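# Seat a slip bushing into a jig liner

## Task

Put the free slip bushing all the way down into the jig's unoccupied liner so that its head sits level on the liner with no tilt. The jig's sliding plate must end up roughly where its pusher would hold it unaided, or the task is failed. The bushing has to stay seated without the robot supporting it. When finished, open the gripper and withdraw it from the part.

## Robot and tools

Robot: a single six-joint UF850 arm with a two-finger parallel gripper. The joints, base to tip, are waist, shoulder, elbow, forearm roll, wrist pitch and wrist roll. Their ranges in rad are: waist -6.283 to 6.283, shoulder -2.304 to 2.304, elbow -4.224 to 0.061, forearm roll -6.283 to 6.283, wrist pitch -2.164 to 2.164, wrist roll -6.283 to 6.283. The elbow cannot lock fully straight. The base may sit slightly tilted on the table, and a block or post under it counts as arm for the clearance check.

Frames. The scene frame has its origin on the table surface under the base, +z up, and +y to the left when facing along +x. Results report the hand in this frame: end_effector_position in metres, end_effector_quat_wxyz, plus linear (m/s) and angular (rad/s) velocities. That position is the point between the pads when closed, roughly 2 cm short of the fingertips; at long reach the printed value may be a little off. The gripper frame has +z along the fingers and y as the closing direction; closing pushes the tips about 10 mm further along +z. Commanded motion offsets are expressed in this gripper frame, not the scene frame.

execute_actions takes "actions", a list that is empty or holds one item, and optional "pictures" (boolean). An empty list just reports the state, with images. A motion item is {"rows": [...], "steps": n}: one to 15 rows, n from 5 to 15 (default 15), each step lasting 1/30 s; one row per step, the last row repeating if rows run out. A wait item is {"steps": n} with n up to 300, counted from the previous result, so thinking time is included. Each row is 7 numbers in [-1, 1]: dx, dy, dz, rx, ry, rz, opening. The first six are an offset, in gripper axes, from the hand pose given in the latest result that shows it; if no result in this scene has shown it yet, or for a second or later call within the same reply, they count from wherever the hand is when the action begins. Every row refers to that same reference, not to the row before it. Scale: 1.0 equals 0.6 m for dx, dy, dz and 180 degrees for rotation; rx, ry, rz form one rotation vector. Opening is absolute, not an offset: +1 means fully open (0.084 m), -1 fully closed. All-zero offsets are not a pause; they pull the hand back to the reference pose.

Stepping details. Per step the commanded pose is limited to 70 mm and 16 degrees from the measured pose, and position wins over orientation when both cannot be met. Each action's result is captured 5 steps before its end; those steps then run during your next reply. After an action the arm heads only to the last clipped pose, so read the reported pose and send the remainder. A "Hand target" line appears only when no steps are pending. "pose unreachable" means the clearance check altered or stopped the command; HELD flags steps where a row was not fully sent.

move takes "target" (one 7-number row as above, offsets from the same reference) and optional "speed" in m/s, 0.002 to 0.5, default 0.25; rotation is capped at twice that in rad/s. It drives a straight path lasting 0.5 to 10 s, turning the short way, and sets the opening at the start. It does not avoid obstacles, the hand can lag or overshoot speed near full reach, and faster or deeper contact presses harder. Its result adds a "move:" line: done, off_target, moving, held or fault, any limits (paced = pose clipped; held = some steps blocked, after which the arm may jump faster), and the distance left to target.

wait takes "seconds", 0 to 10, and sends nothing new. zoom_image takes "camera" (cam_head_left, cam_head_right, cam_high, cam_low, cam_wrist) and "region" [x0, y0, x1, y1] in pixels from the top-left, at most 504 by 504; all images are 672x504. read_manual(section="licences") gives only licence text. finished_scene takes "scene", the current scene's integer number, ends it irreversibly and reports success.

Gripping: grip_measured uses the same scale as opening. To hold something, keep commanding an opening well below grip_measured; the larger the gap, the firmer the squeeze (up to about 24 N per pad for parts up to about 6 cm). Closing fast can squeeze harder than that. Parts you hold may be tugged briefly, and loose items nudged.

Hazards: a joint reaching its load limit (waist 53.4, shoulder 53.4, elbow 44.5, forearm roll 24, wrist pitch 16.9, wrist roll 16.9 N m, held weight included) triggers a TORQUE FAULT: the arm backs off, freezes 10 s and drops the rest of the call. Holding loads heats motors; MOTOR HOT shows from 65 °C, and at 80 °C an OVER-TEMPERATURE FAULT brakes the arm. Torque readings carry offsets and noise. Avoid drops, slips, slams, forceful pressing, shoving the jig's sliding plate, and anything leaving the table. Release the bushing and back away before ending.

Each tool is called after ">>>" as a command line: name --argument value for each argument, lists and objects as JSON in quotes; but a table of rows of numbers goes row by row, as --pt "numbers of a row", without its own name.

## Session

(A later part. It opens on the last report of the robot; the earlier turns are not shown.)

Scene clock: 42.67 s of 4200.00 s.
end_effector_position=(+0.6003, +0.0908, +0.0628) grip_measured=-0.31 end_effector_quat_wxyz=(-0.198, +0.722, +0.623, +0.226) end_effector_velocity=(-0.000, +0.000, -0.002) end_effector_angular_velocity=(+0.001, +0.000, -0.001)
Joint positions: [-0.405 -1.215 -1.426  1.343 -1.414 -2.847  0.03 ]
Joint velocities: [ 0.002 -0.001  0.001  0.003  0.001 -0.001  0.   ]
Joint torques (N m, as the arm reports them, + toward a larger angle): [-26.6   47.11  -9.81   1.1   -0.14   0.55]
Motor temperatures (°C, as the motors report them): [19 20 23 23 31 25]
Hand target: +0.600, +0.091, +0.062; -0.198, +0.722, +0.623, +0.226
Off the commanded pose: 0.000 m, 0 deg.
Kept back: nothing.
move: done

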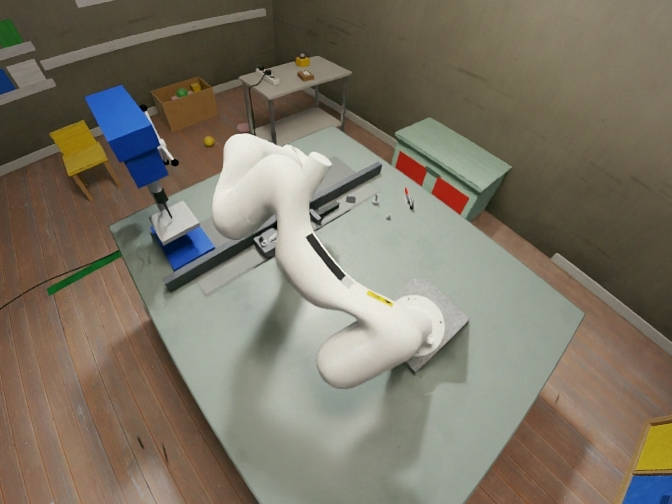

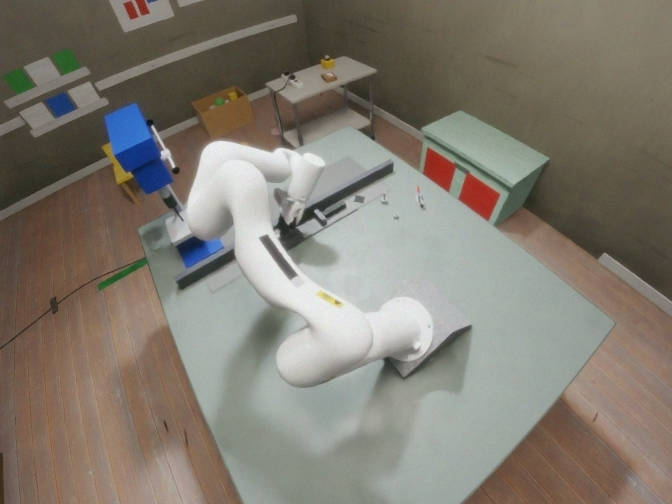

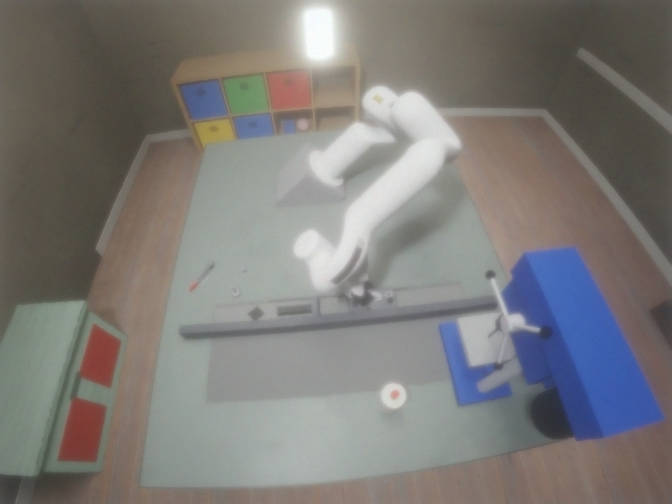

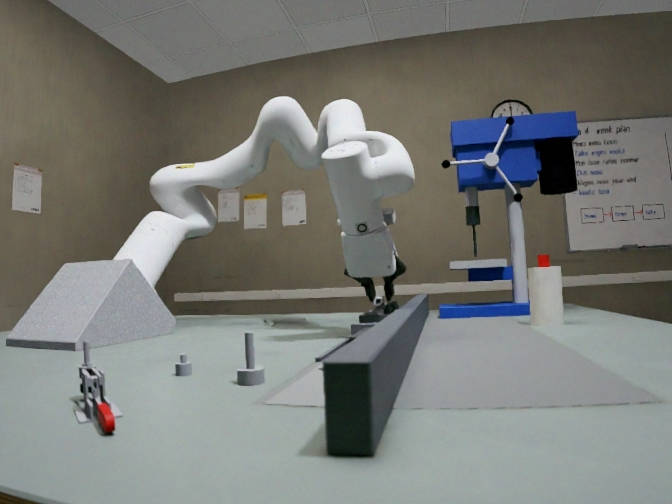

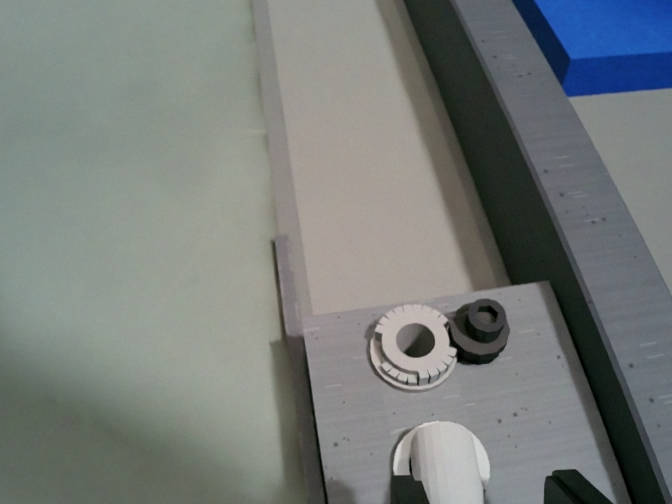

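>>> move --target '[0,-0.005,0,0,0,0,-0.3]' --speed 0.02

>>> move --target '[-0.004,0,0.011,0,0,0,-0.3]' --speed 0.015

>>> zoom_image --camera "cam_low" --region '[350, 270, 410, 320]'

>>> zoom_image --camera "cam_high" --region '[330, 260, 420, 320]'

Scene clock: 43.60 s of 4200.00 s.
end_effector_position=(+0.5975, +0.0913, +0.0628) grip_measured=-0.32 end_effector_quat_wxyz=(-0.198, +0.722, +0.623, +0.226) end_effector_velocity=(-0.001, +0.000, +0.001) end_effector_angular_velocity=(-0.001, -0.002, +0.001)
Joint positions: [-0.405 -1.211 -1.416  1.343 -1.413 -2.852  0.03 ]
Joint velocities: [-0.001  0.003  0.003 -0.     0.001 -0.002 -0.   ]
Joint torques (N m, as the arm reports them, + toward a larger angle): [-26.91  47.05  -9.71   0.58  -0.51   0.97]
Motor temperatures (°C, as the motors report them): [20 20 23 23 31 25]
Hand target: +0.597, +0.091, +0.063; -0.198, +0.722, +0.623, +0.226
Off the commanded pose: 0.000 m, 0 deg.
Kept back: nothing.
move: done

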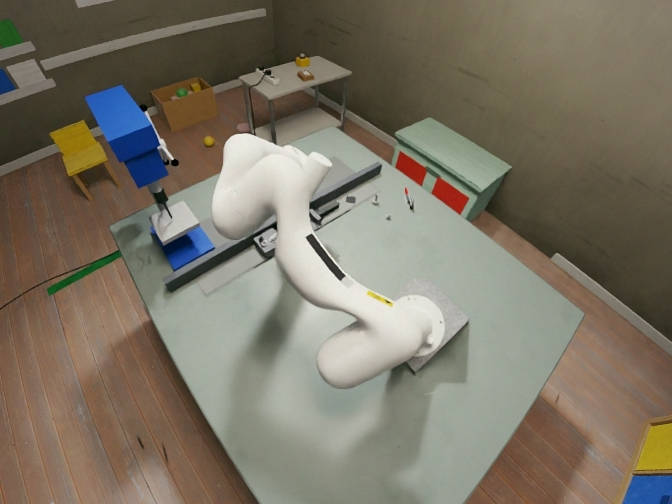

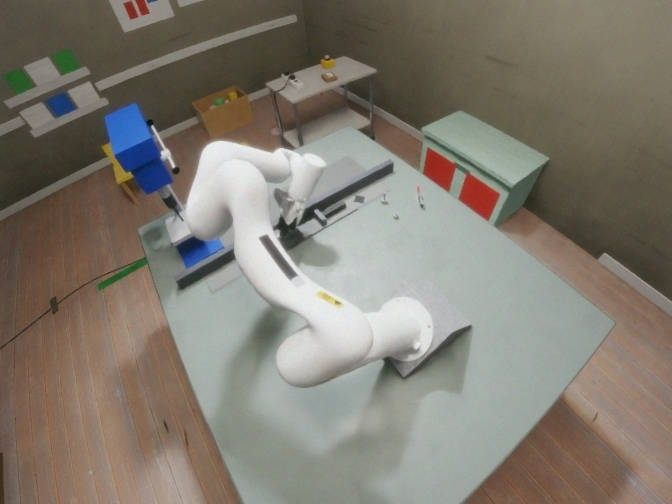

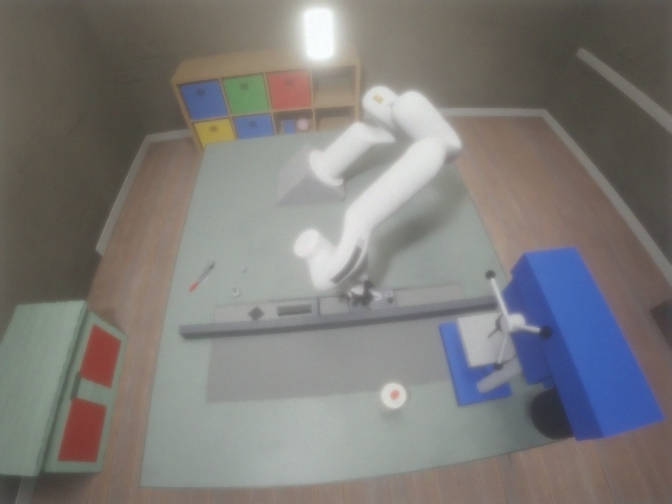

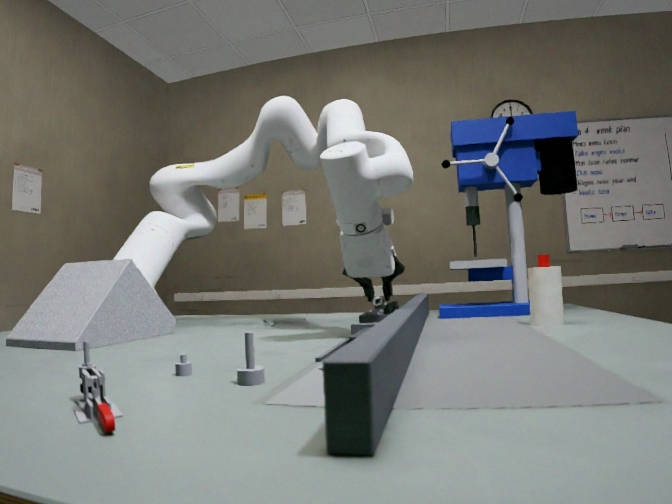

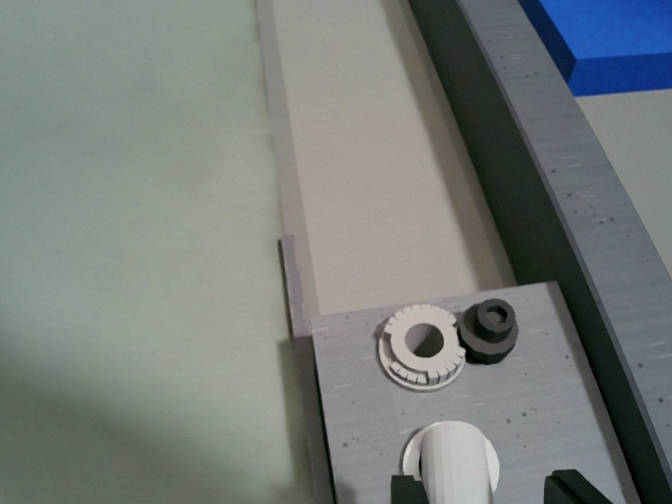

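Scene clock: 44.30 s of 4200.00 s.
end_effector_position=(+0.5972, +0.0926, +0.0577) grip_measured=-0.30 end_effector_quat_wxyz=(-0.199, +0.722, +0.622, +0.227) end_effector_velocity=(+0.001, -0.001, -0.000) end_effector_angular_velocity=(-0.001, -0.002, +0.000)
Joint positions: [-0.398 -1.217 -1.416  1.351 -1.413 -2.858  0.031]
Joint velocities: [-0.    -0.002 -0.003  0.001  0.001 -0.001  0.   ]
Joint torques (N m, as the arm reports them, + toward a larger angle): [ -0.12  37.12 -11.89   5.63   2.48   0.57]
Motor temperatures (°C, as the motors report them): [20 20 23 23 31 25]
Hand target: +0.598, +0.093, +0.056; -0.198, +0.722, +0.623, +0.226
Off the commanded pose: 0.002 m, 0 deg.
Kept back: nothing.
move: done

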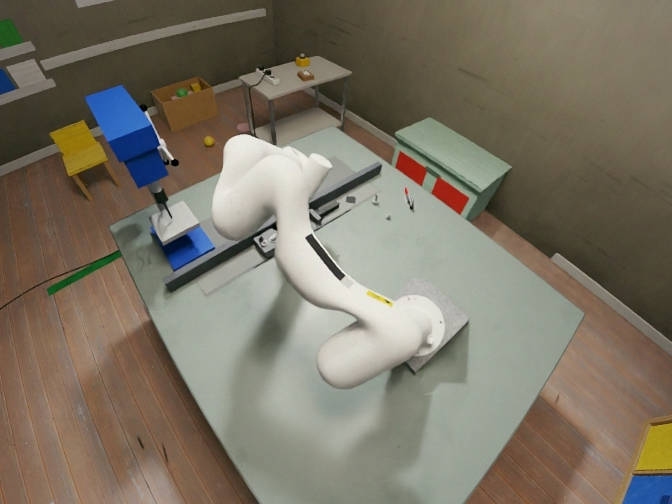

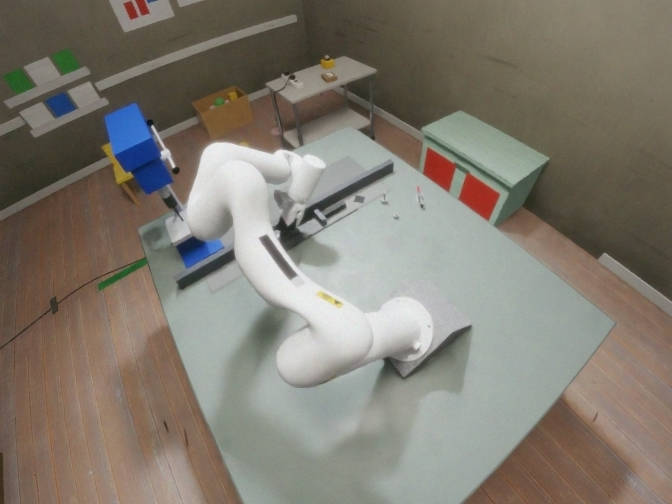

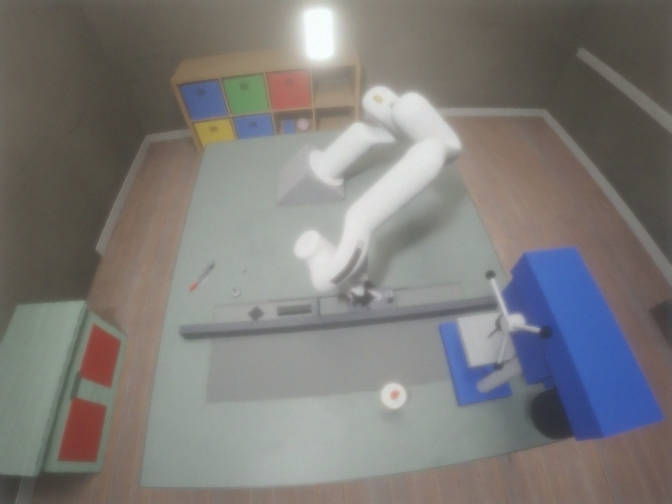

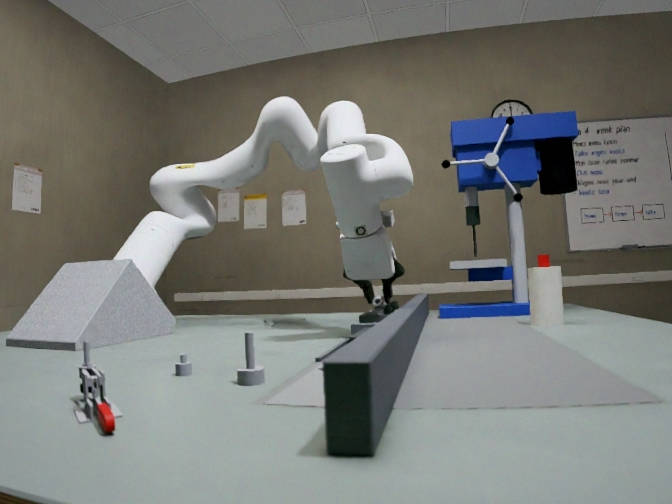

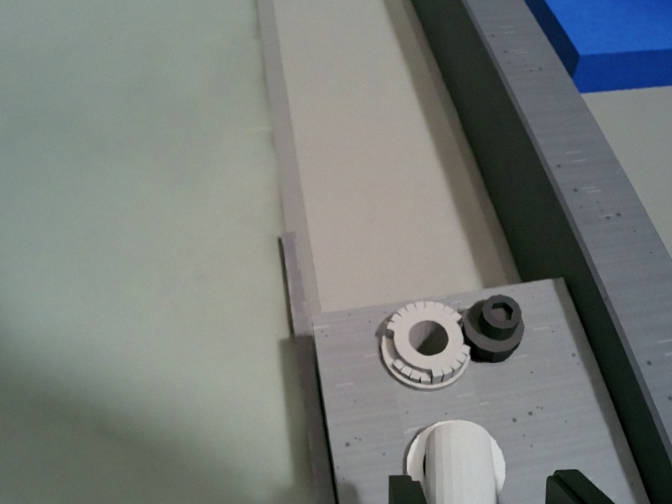

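Region (350, 270, 410, 320) of cam_low's 672x504 image, scaled by 8.400, with more detail than that image has.

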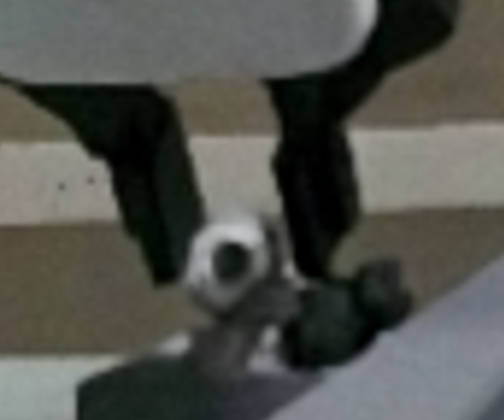

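Region (330, 260, 420, 320) of cam_high's 672x504 image, scaled by 5.600, with more detail than that image has.

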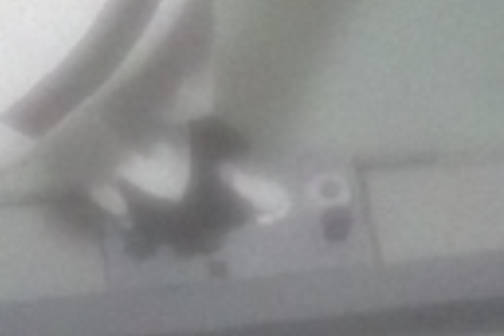

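>>> move --target '[0.0012,0,-0.0017,0,0,0,-0.38]' --speed 0.01

>>> move --target '[0,0,0,0,0,0,-0.85]' --speed 0.01

>>> zoom_image --camera "cam_low" --region '[350, 270, 410, 320]'

Scene clock: 45.23 s of 4200.00 s.
end_effector_position=(+0.5967, +0.0921, +0.0584) grip_measured=-0.38 end_effector_quat_wxyz=(-0.199, +0.722, +0.623, +0.226) end_effector_velocity=(+0.001, +0.001, +0.001) end_effector_angular_velocity=(+0.001, -0.002, -0.000)
Joint positions: [-0.4   -1.215 -1.415  1.348 -1.412 -2.857  0.027]
Joint velocities: [-0.     0.002  0.     0.001 -0.001  0.001 -0.   ]
Joint torques (N m, as the arm reports them, + toward a larger angle): [-14.07  42.91 -13.89   5.     1.07   0.98]
Motor temperatures (°C, as the motors report them): [19 20 23 23 31 25]
Hand target: +0.597, +0.093, +0.059; -0.199, +0.722, +0.622, +0.227
Off the commanded pose: 0.001 m, 0 deg.
Kept back: nothing.
move: done

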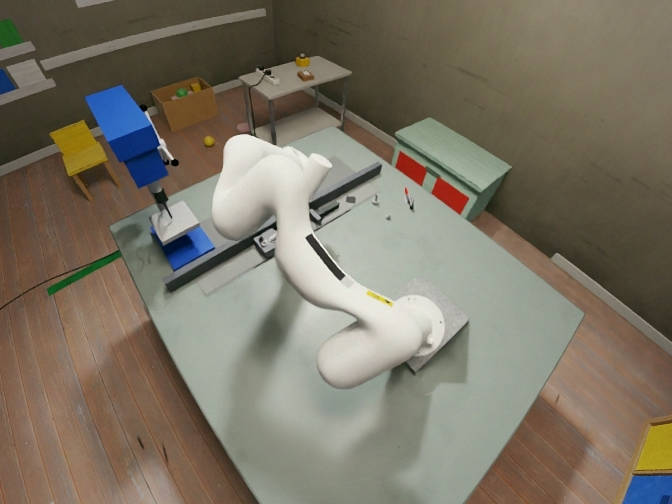

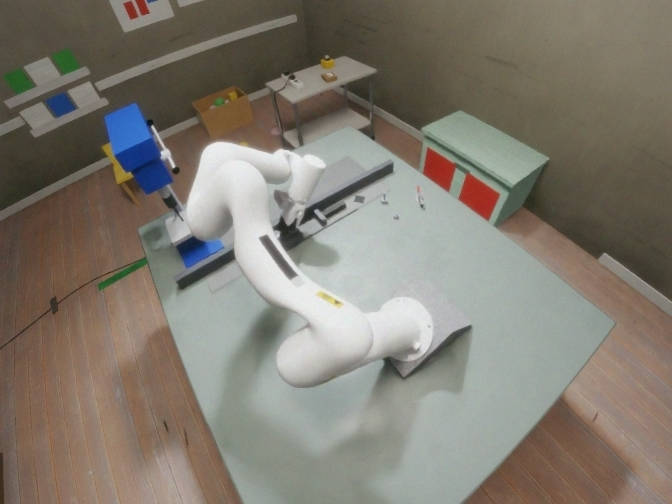

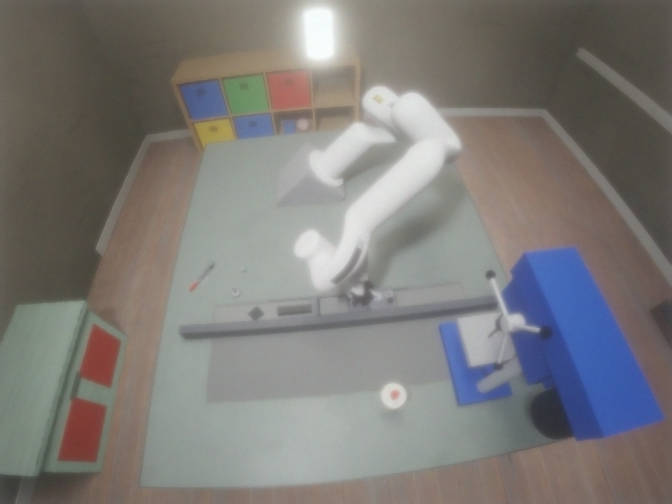

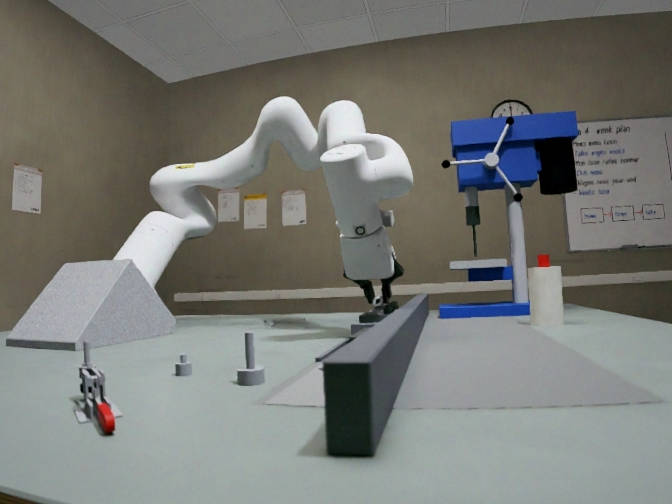

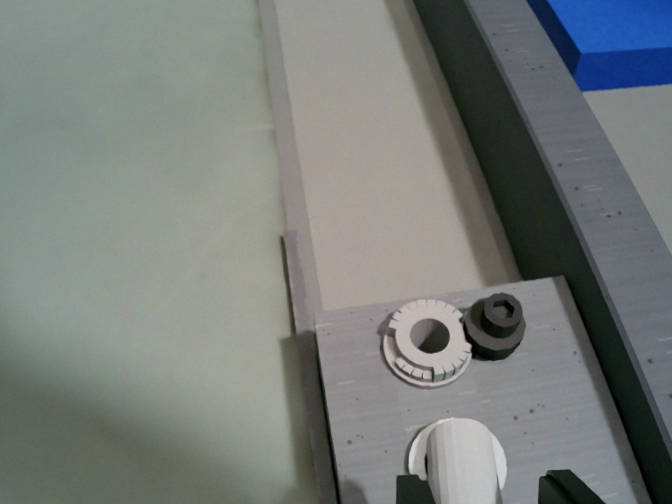

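Scene clock: 45.73 s of 4200.00 s.
end_effector_position=(+0.5962, +0.0917, +0.0587) grip_measured=-0.49 end_effector_quat_wxyz=(-0.199, +0.722, +0.623, +0.225) end_effector_velocity=(-0.001, -0.000, -0.000) end_effector_angular_velocity=(+0.000, +0.001, +0.000)
Joint positions: [-0.401 -1.215 -1.415  1.345 -1.412 -2.857  0.023]
Joint velocities: [-0.    -0.001 -0.    -0.001 -0.    -0.     0.   ]
Joint torques (N m, as the arm reports them, + toward a larger angle): [-10.25  49.57 -14.51   6.58   1.1    0.63]
Motor temperatures (°C, as the motors report them): [19 20 23 23 31 25]
Hand target: +0.597, +0.092, +0.058; -0.199, +0.722, +0.623, +0.226
Off the commanded pose: 0.001 m, 0 deg.
Kept back: nothing.
move: done

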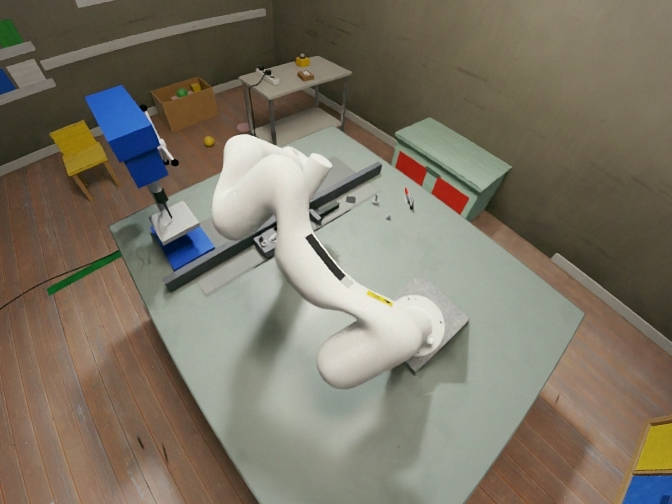

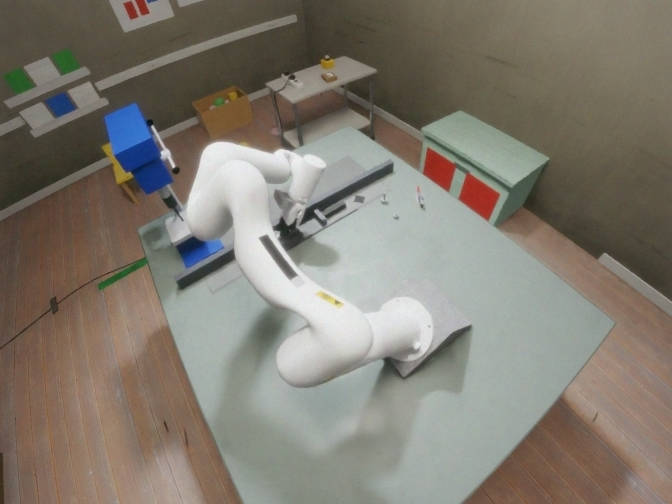

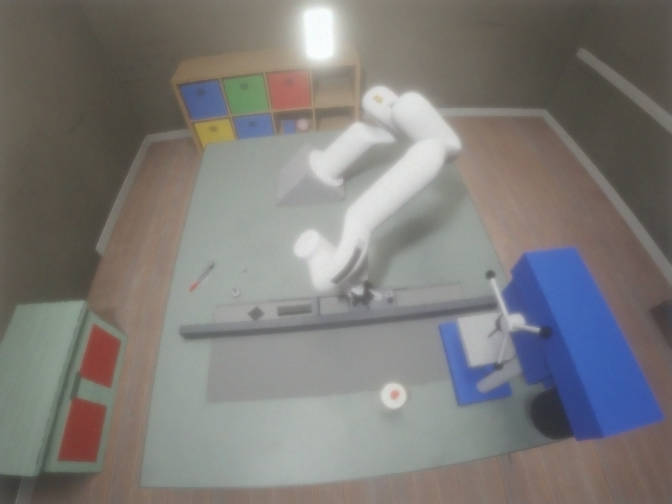

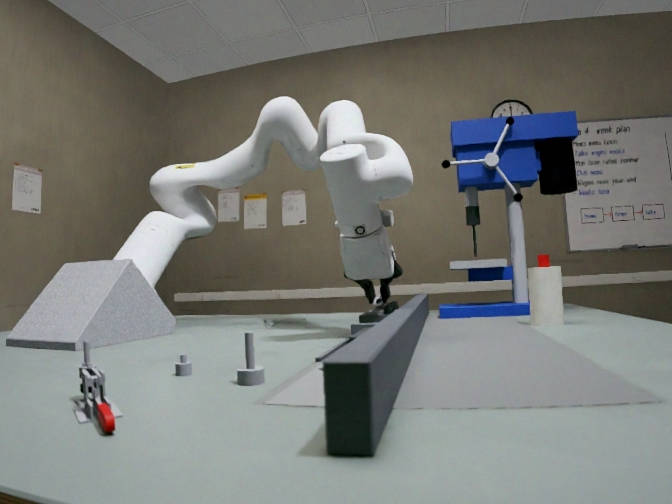

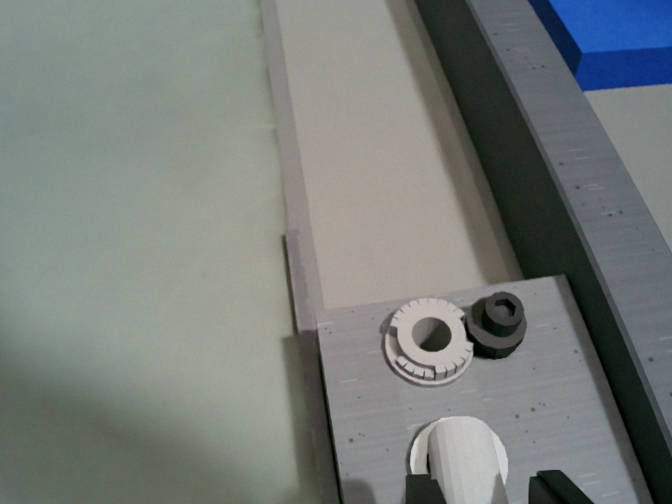

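Region (350, 270, 410, 320) of cam_low's 672x504 image, scaled by 8.400, with more detail than that image has.

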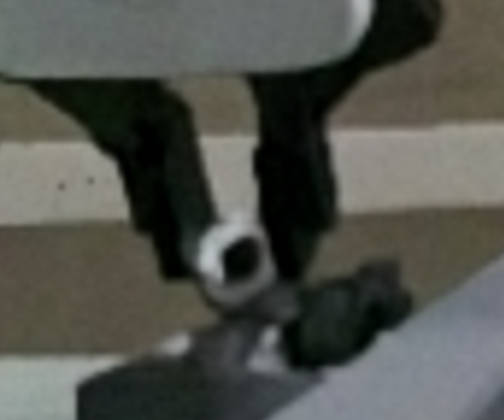

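>>> move --target '[0.001,0.002,-0.0015,0,0,0,-0.3]' --speed 0.01

>>> move --target '[0.0082,0,0.0057,0,0,0,-0.3]' --speed 0.015

>>> zoom_image --camera "cam_low" --region '[350, 270, 410, 320]'

>>> zoom_image --camera "cam_high" --region '[340, 270, 400, 315]'

Scene clock: 46.67 s of 4200.00 s.
end_effector_position=(+0.5975, +0.0915, +0.0597) grip_measured=-0.32 end_effector_quat_wxyz=(-0.199, +0.722, +0.623, +0.225) end_effector_velocity=(-0.001, +0.000, +0.000) end_effector_angular_velocity=(+0.003, +0.004, +0.000)
Joint positions: [-0.401 -1.216 -1.419  1.344 -1.412 -2.853  0.03 ]
Joint velocities: [-0.001 -0.001  0.    -0.003 -0.003  0.002  0.   ]
Joint torques (N m, as the arm reports them, + toward a larger angle): [-29.17  47.59 -10.63  -0.29  -0.67   0.46]
Motor temperatures (°C, as the motors report them): [19 20 23 23 31 25]
Hand target: +0.597, +0.091, +0.060; -0.199, +0.722, +0.623, +0.225
Off the commanded pose: 0.000 m, 0 deg.
Kept back: nothing.
move: done

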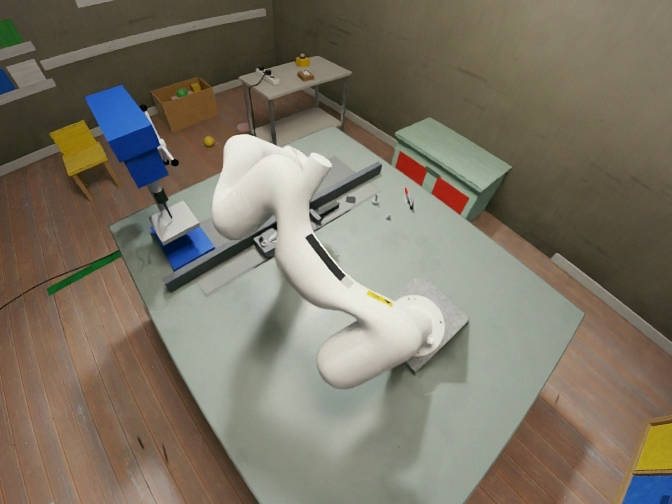

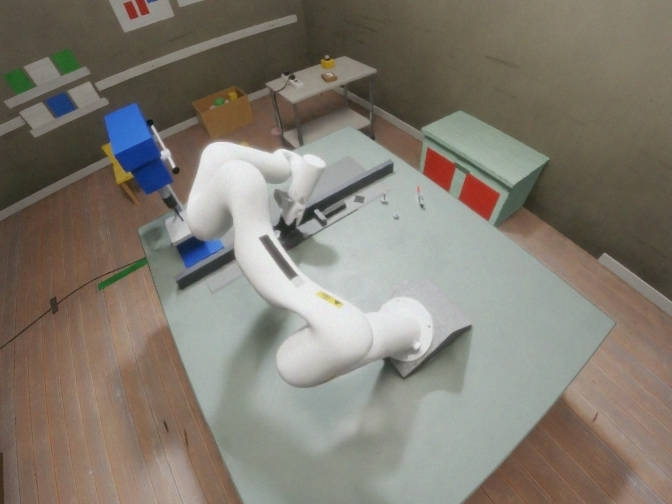

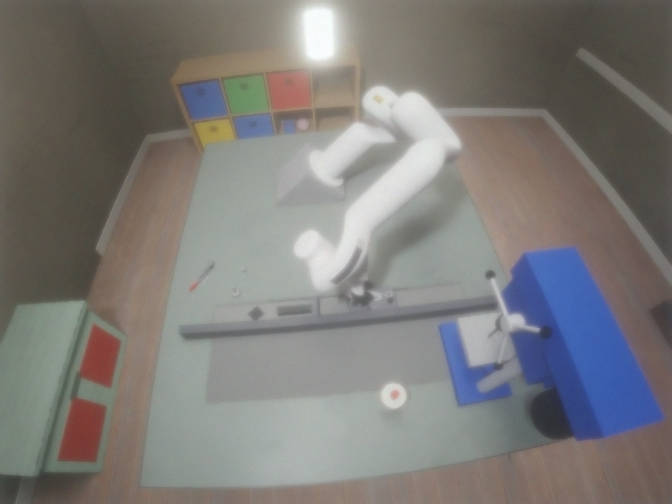

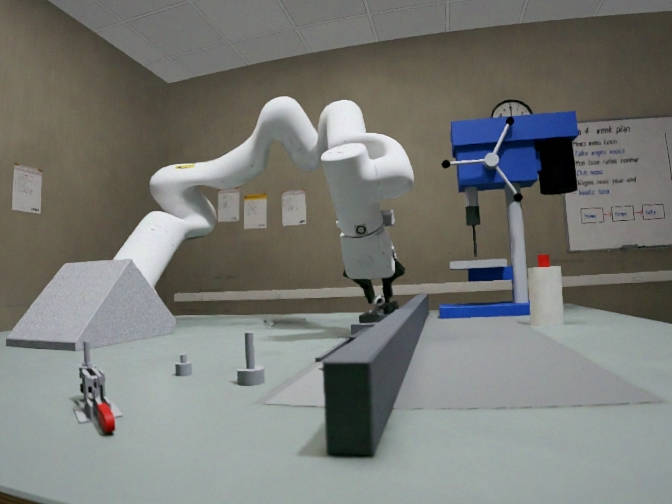

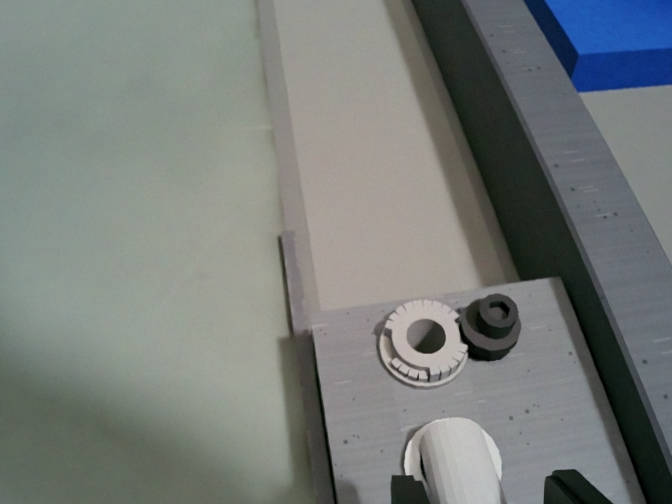

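Scene clock: 47.37 s of 4200.00 s.
end_effector_position=(+0.5984, +0.0972, +0.0597) grip_measured=-0.32 end_effector_quat_wxyz=(-0.199, +0.722, +0.623, +0.225) end_effector_velocity=(+0.000, +0.002, -0.000) end_effector_angular_velocity=(+0.001, +0.000, -0.002)
Joint positions: [-0.394 -1.206 -1.412  1.351 -1.412 -2.851  0.03 ]
Joint velocities: [0.002 0.003 0.003 0.003 0.    0.001 0.   ]
Joint torques (N m, as the arm reports them, + toward a larger angle): [-30.08  45.02  -8.53   1.07  -0.34   0.64]
Motor temperatures (°C, as the motors report them): [20 20 23 23 31 25]
Hand target: +0.598, +0.097, +0.060; -0.199, +0.722, +0.623, +0.225
Off the commanded pose: 0.000 m, 0 deg.
Kept back: nothing.
move: done

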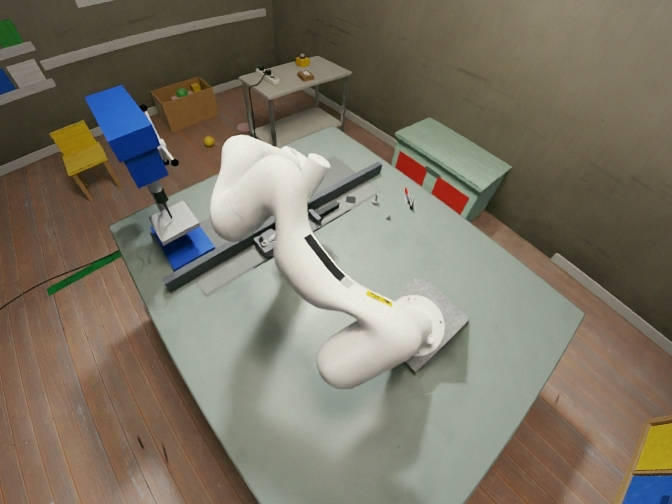

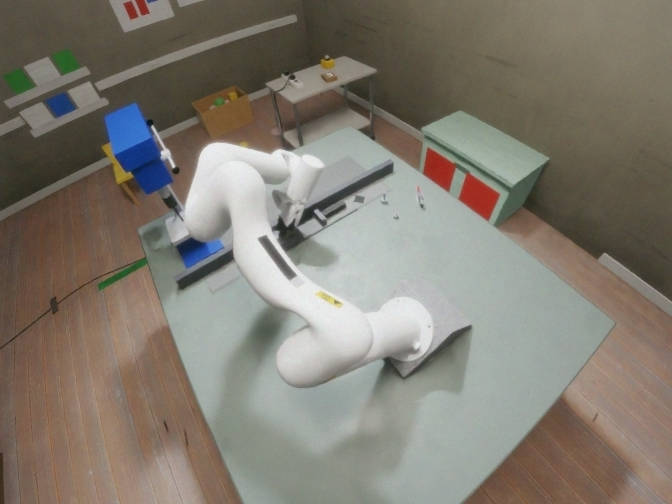

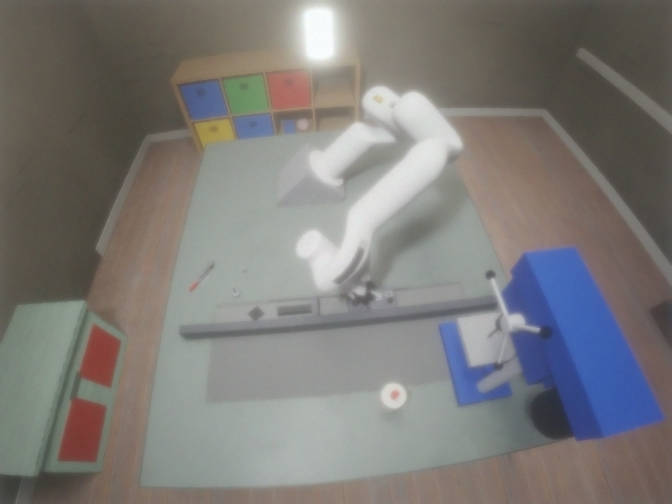

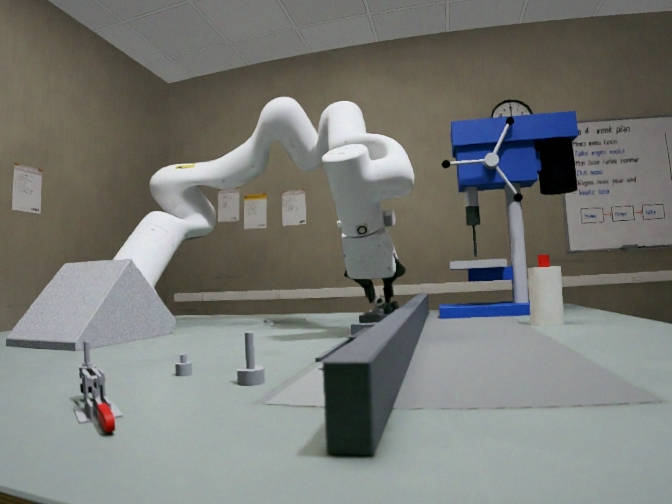

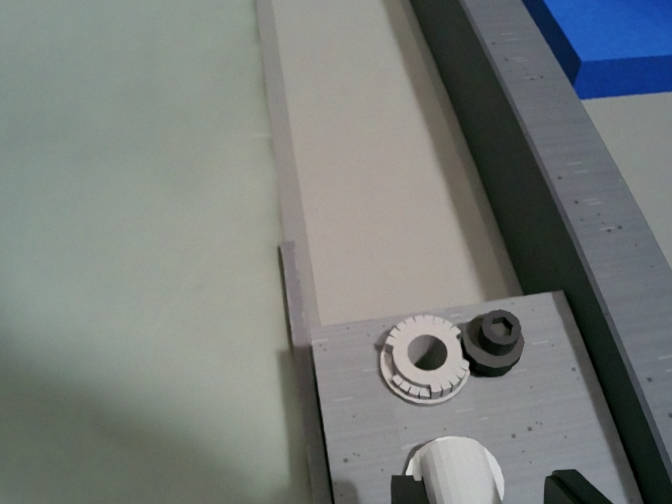

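Region (350, 270, 410, 320) of cam_low's 672x504 image, scaled by 8.400, with more detail than that image has.

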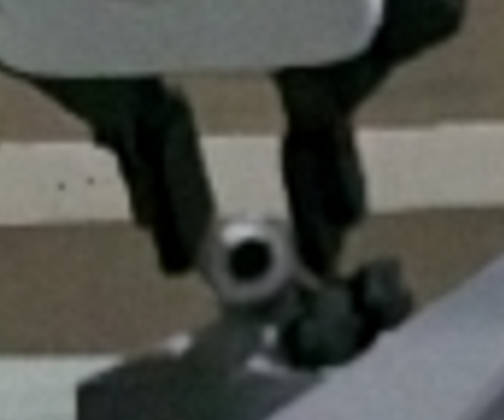

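Region (340, 270, 400, 315) of cam_high's 672x504 image, scaled by 8.400, with more detail than that image has; it fills the top 378 rows of this view, and the rest is white.

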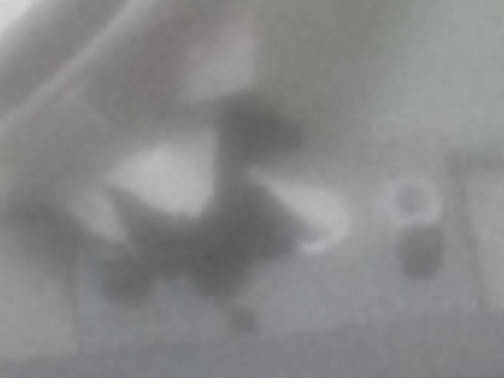

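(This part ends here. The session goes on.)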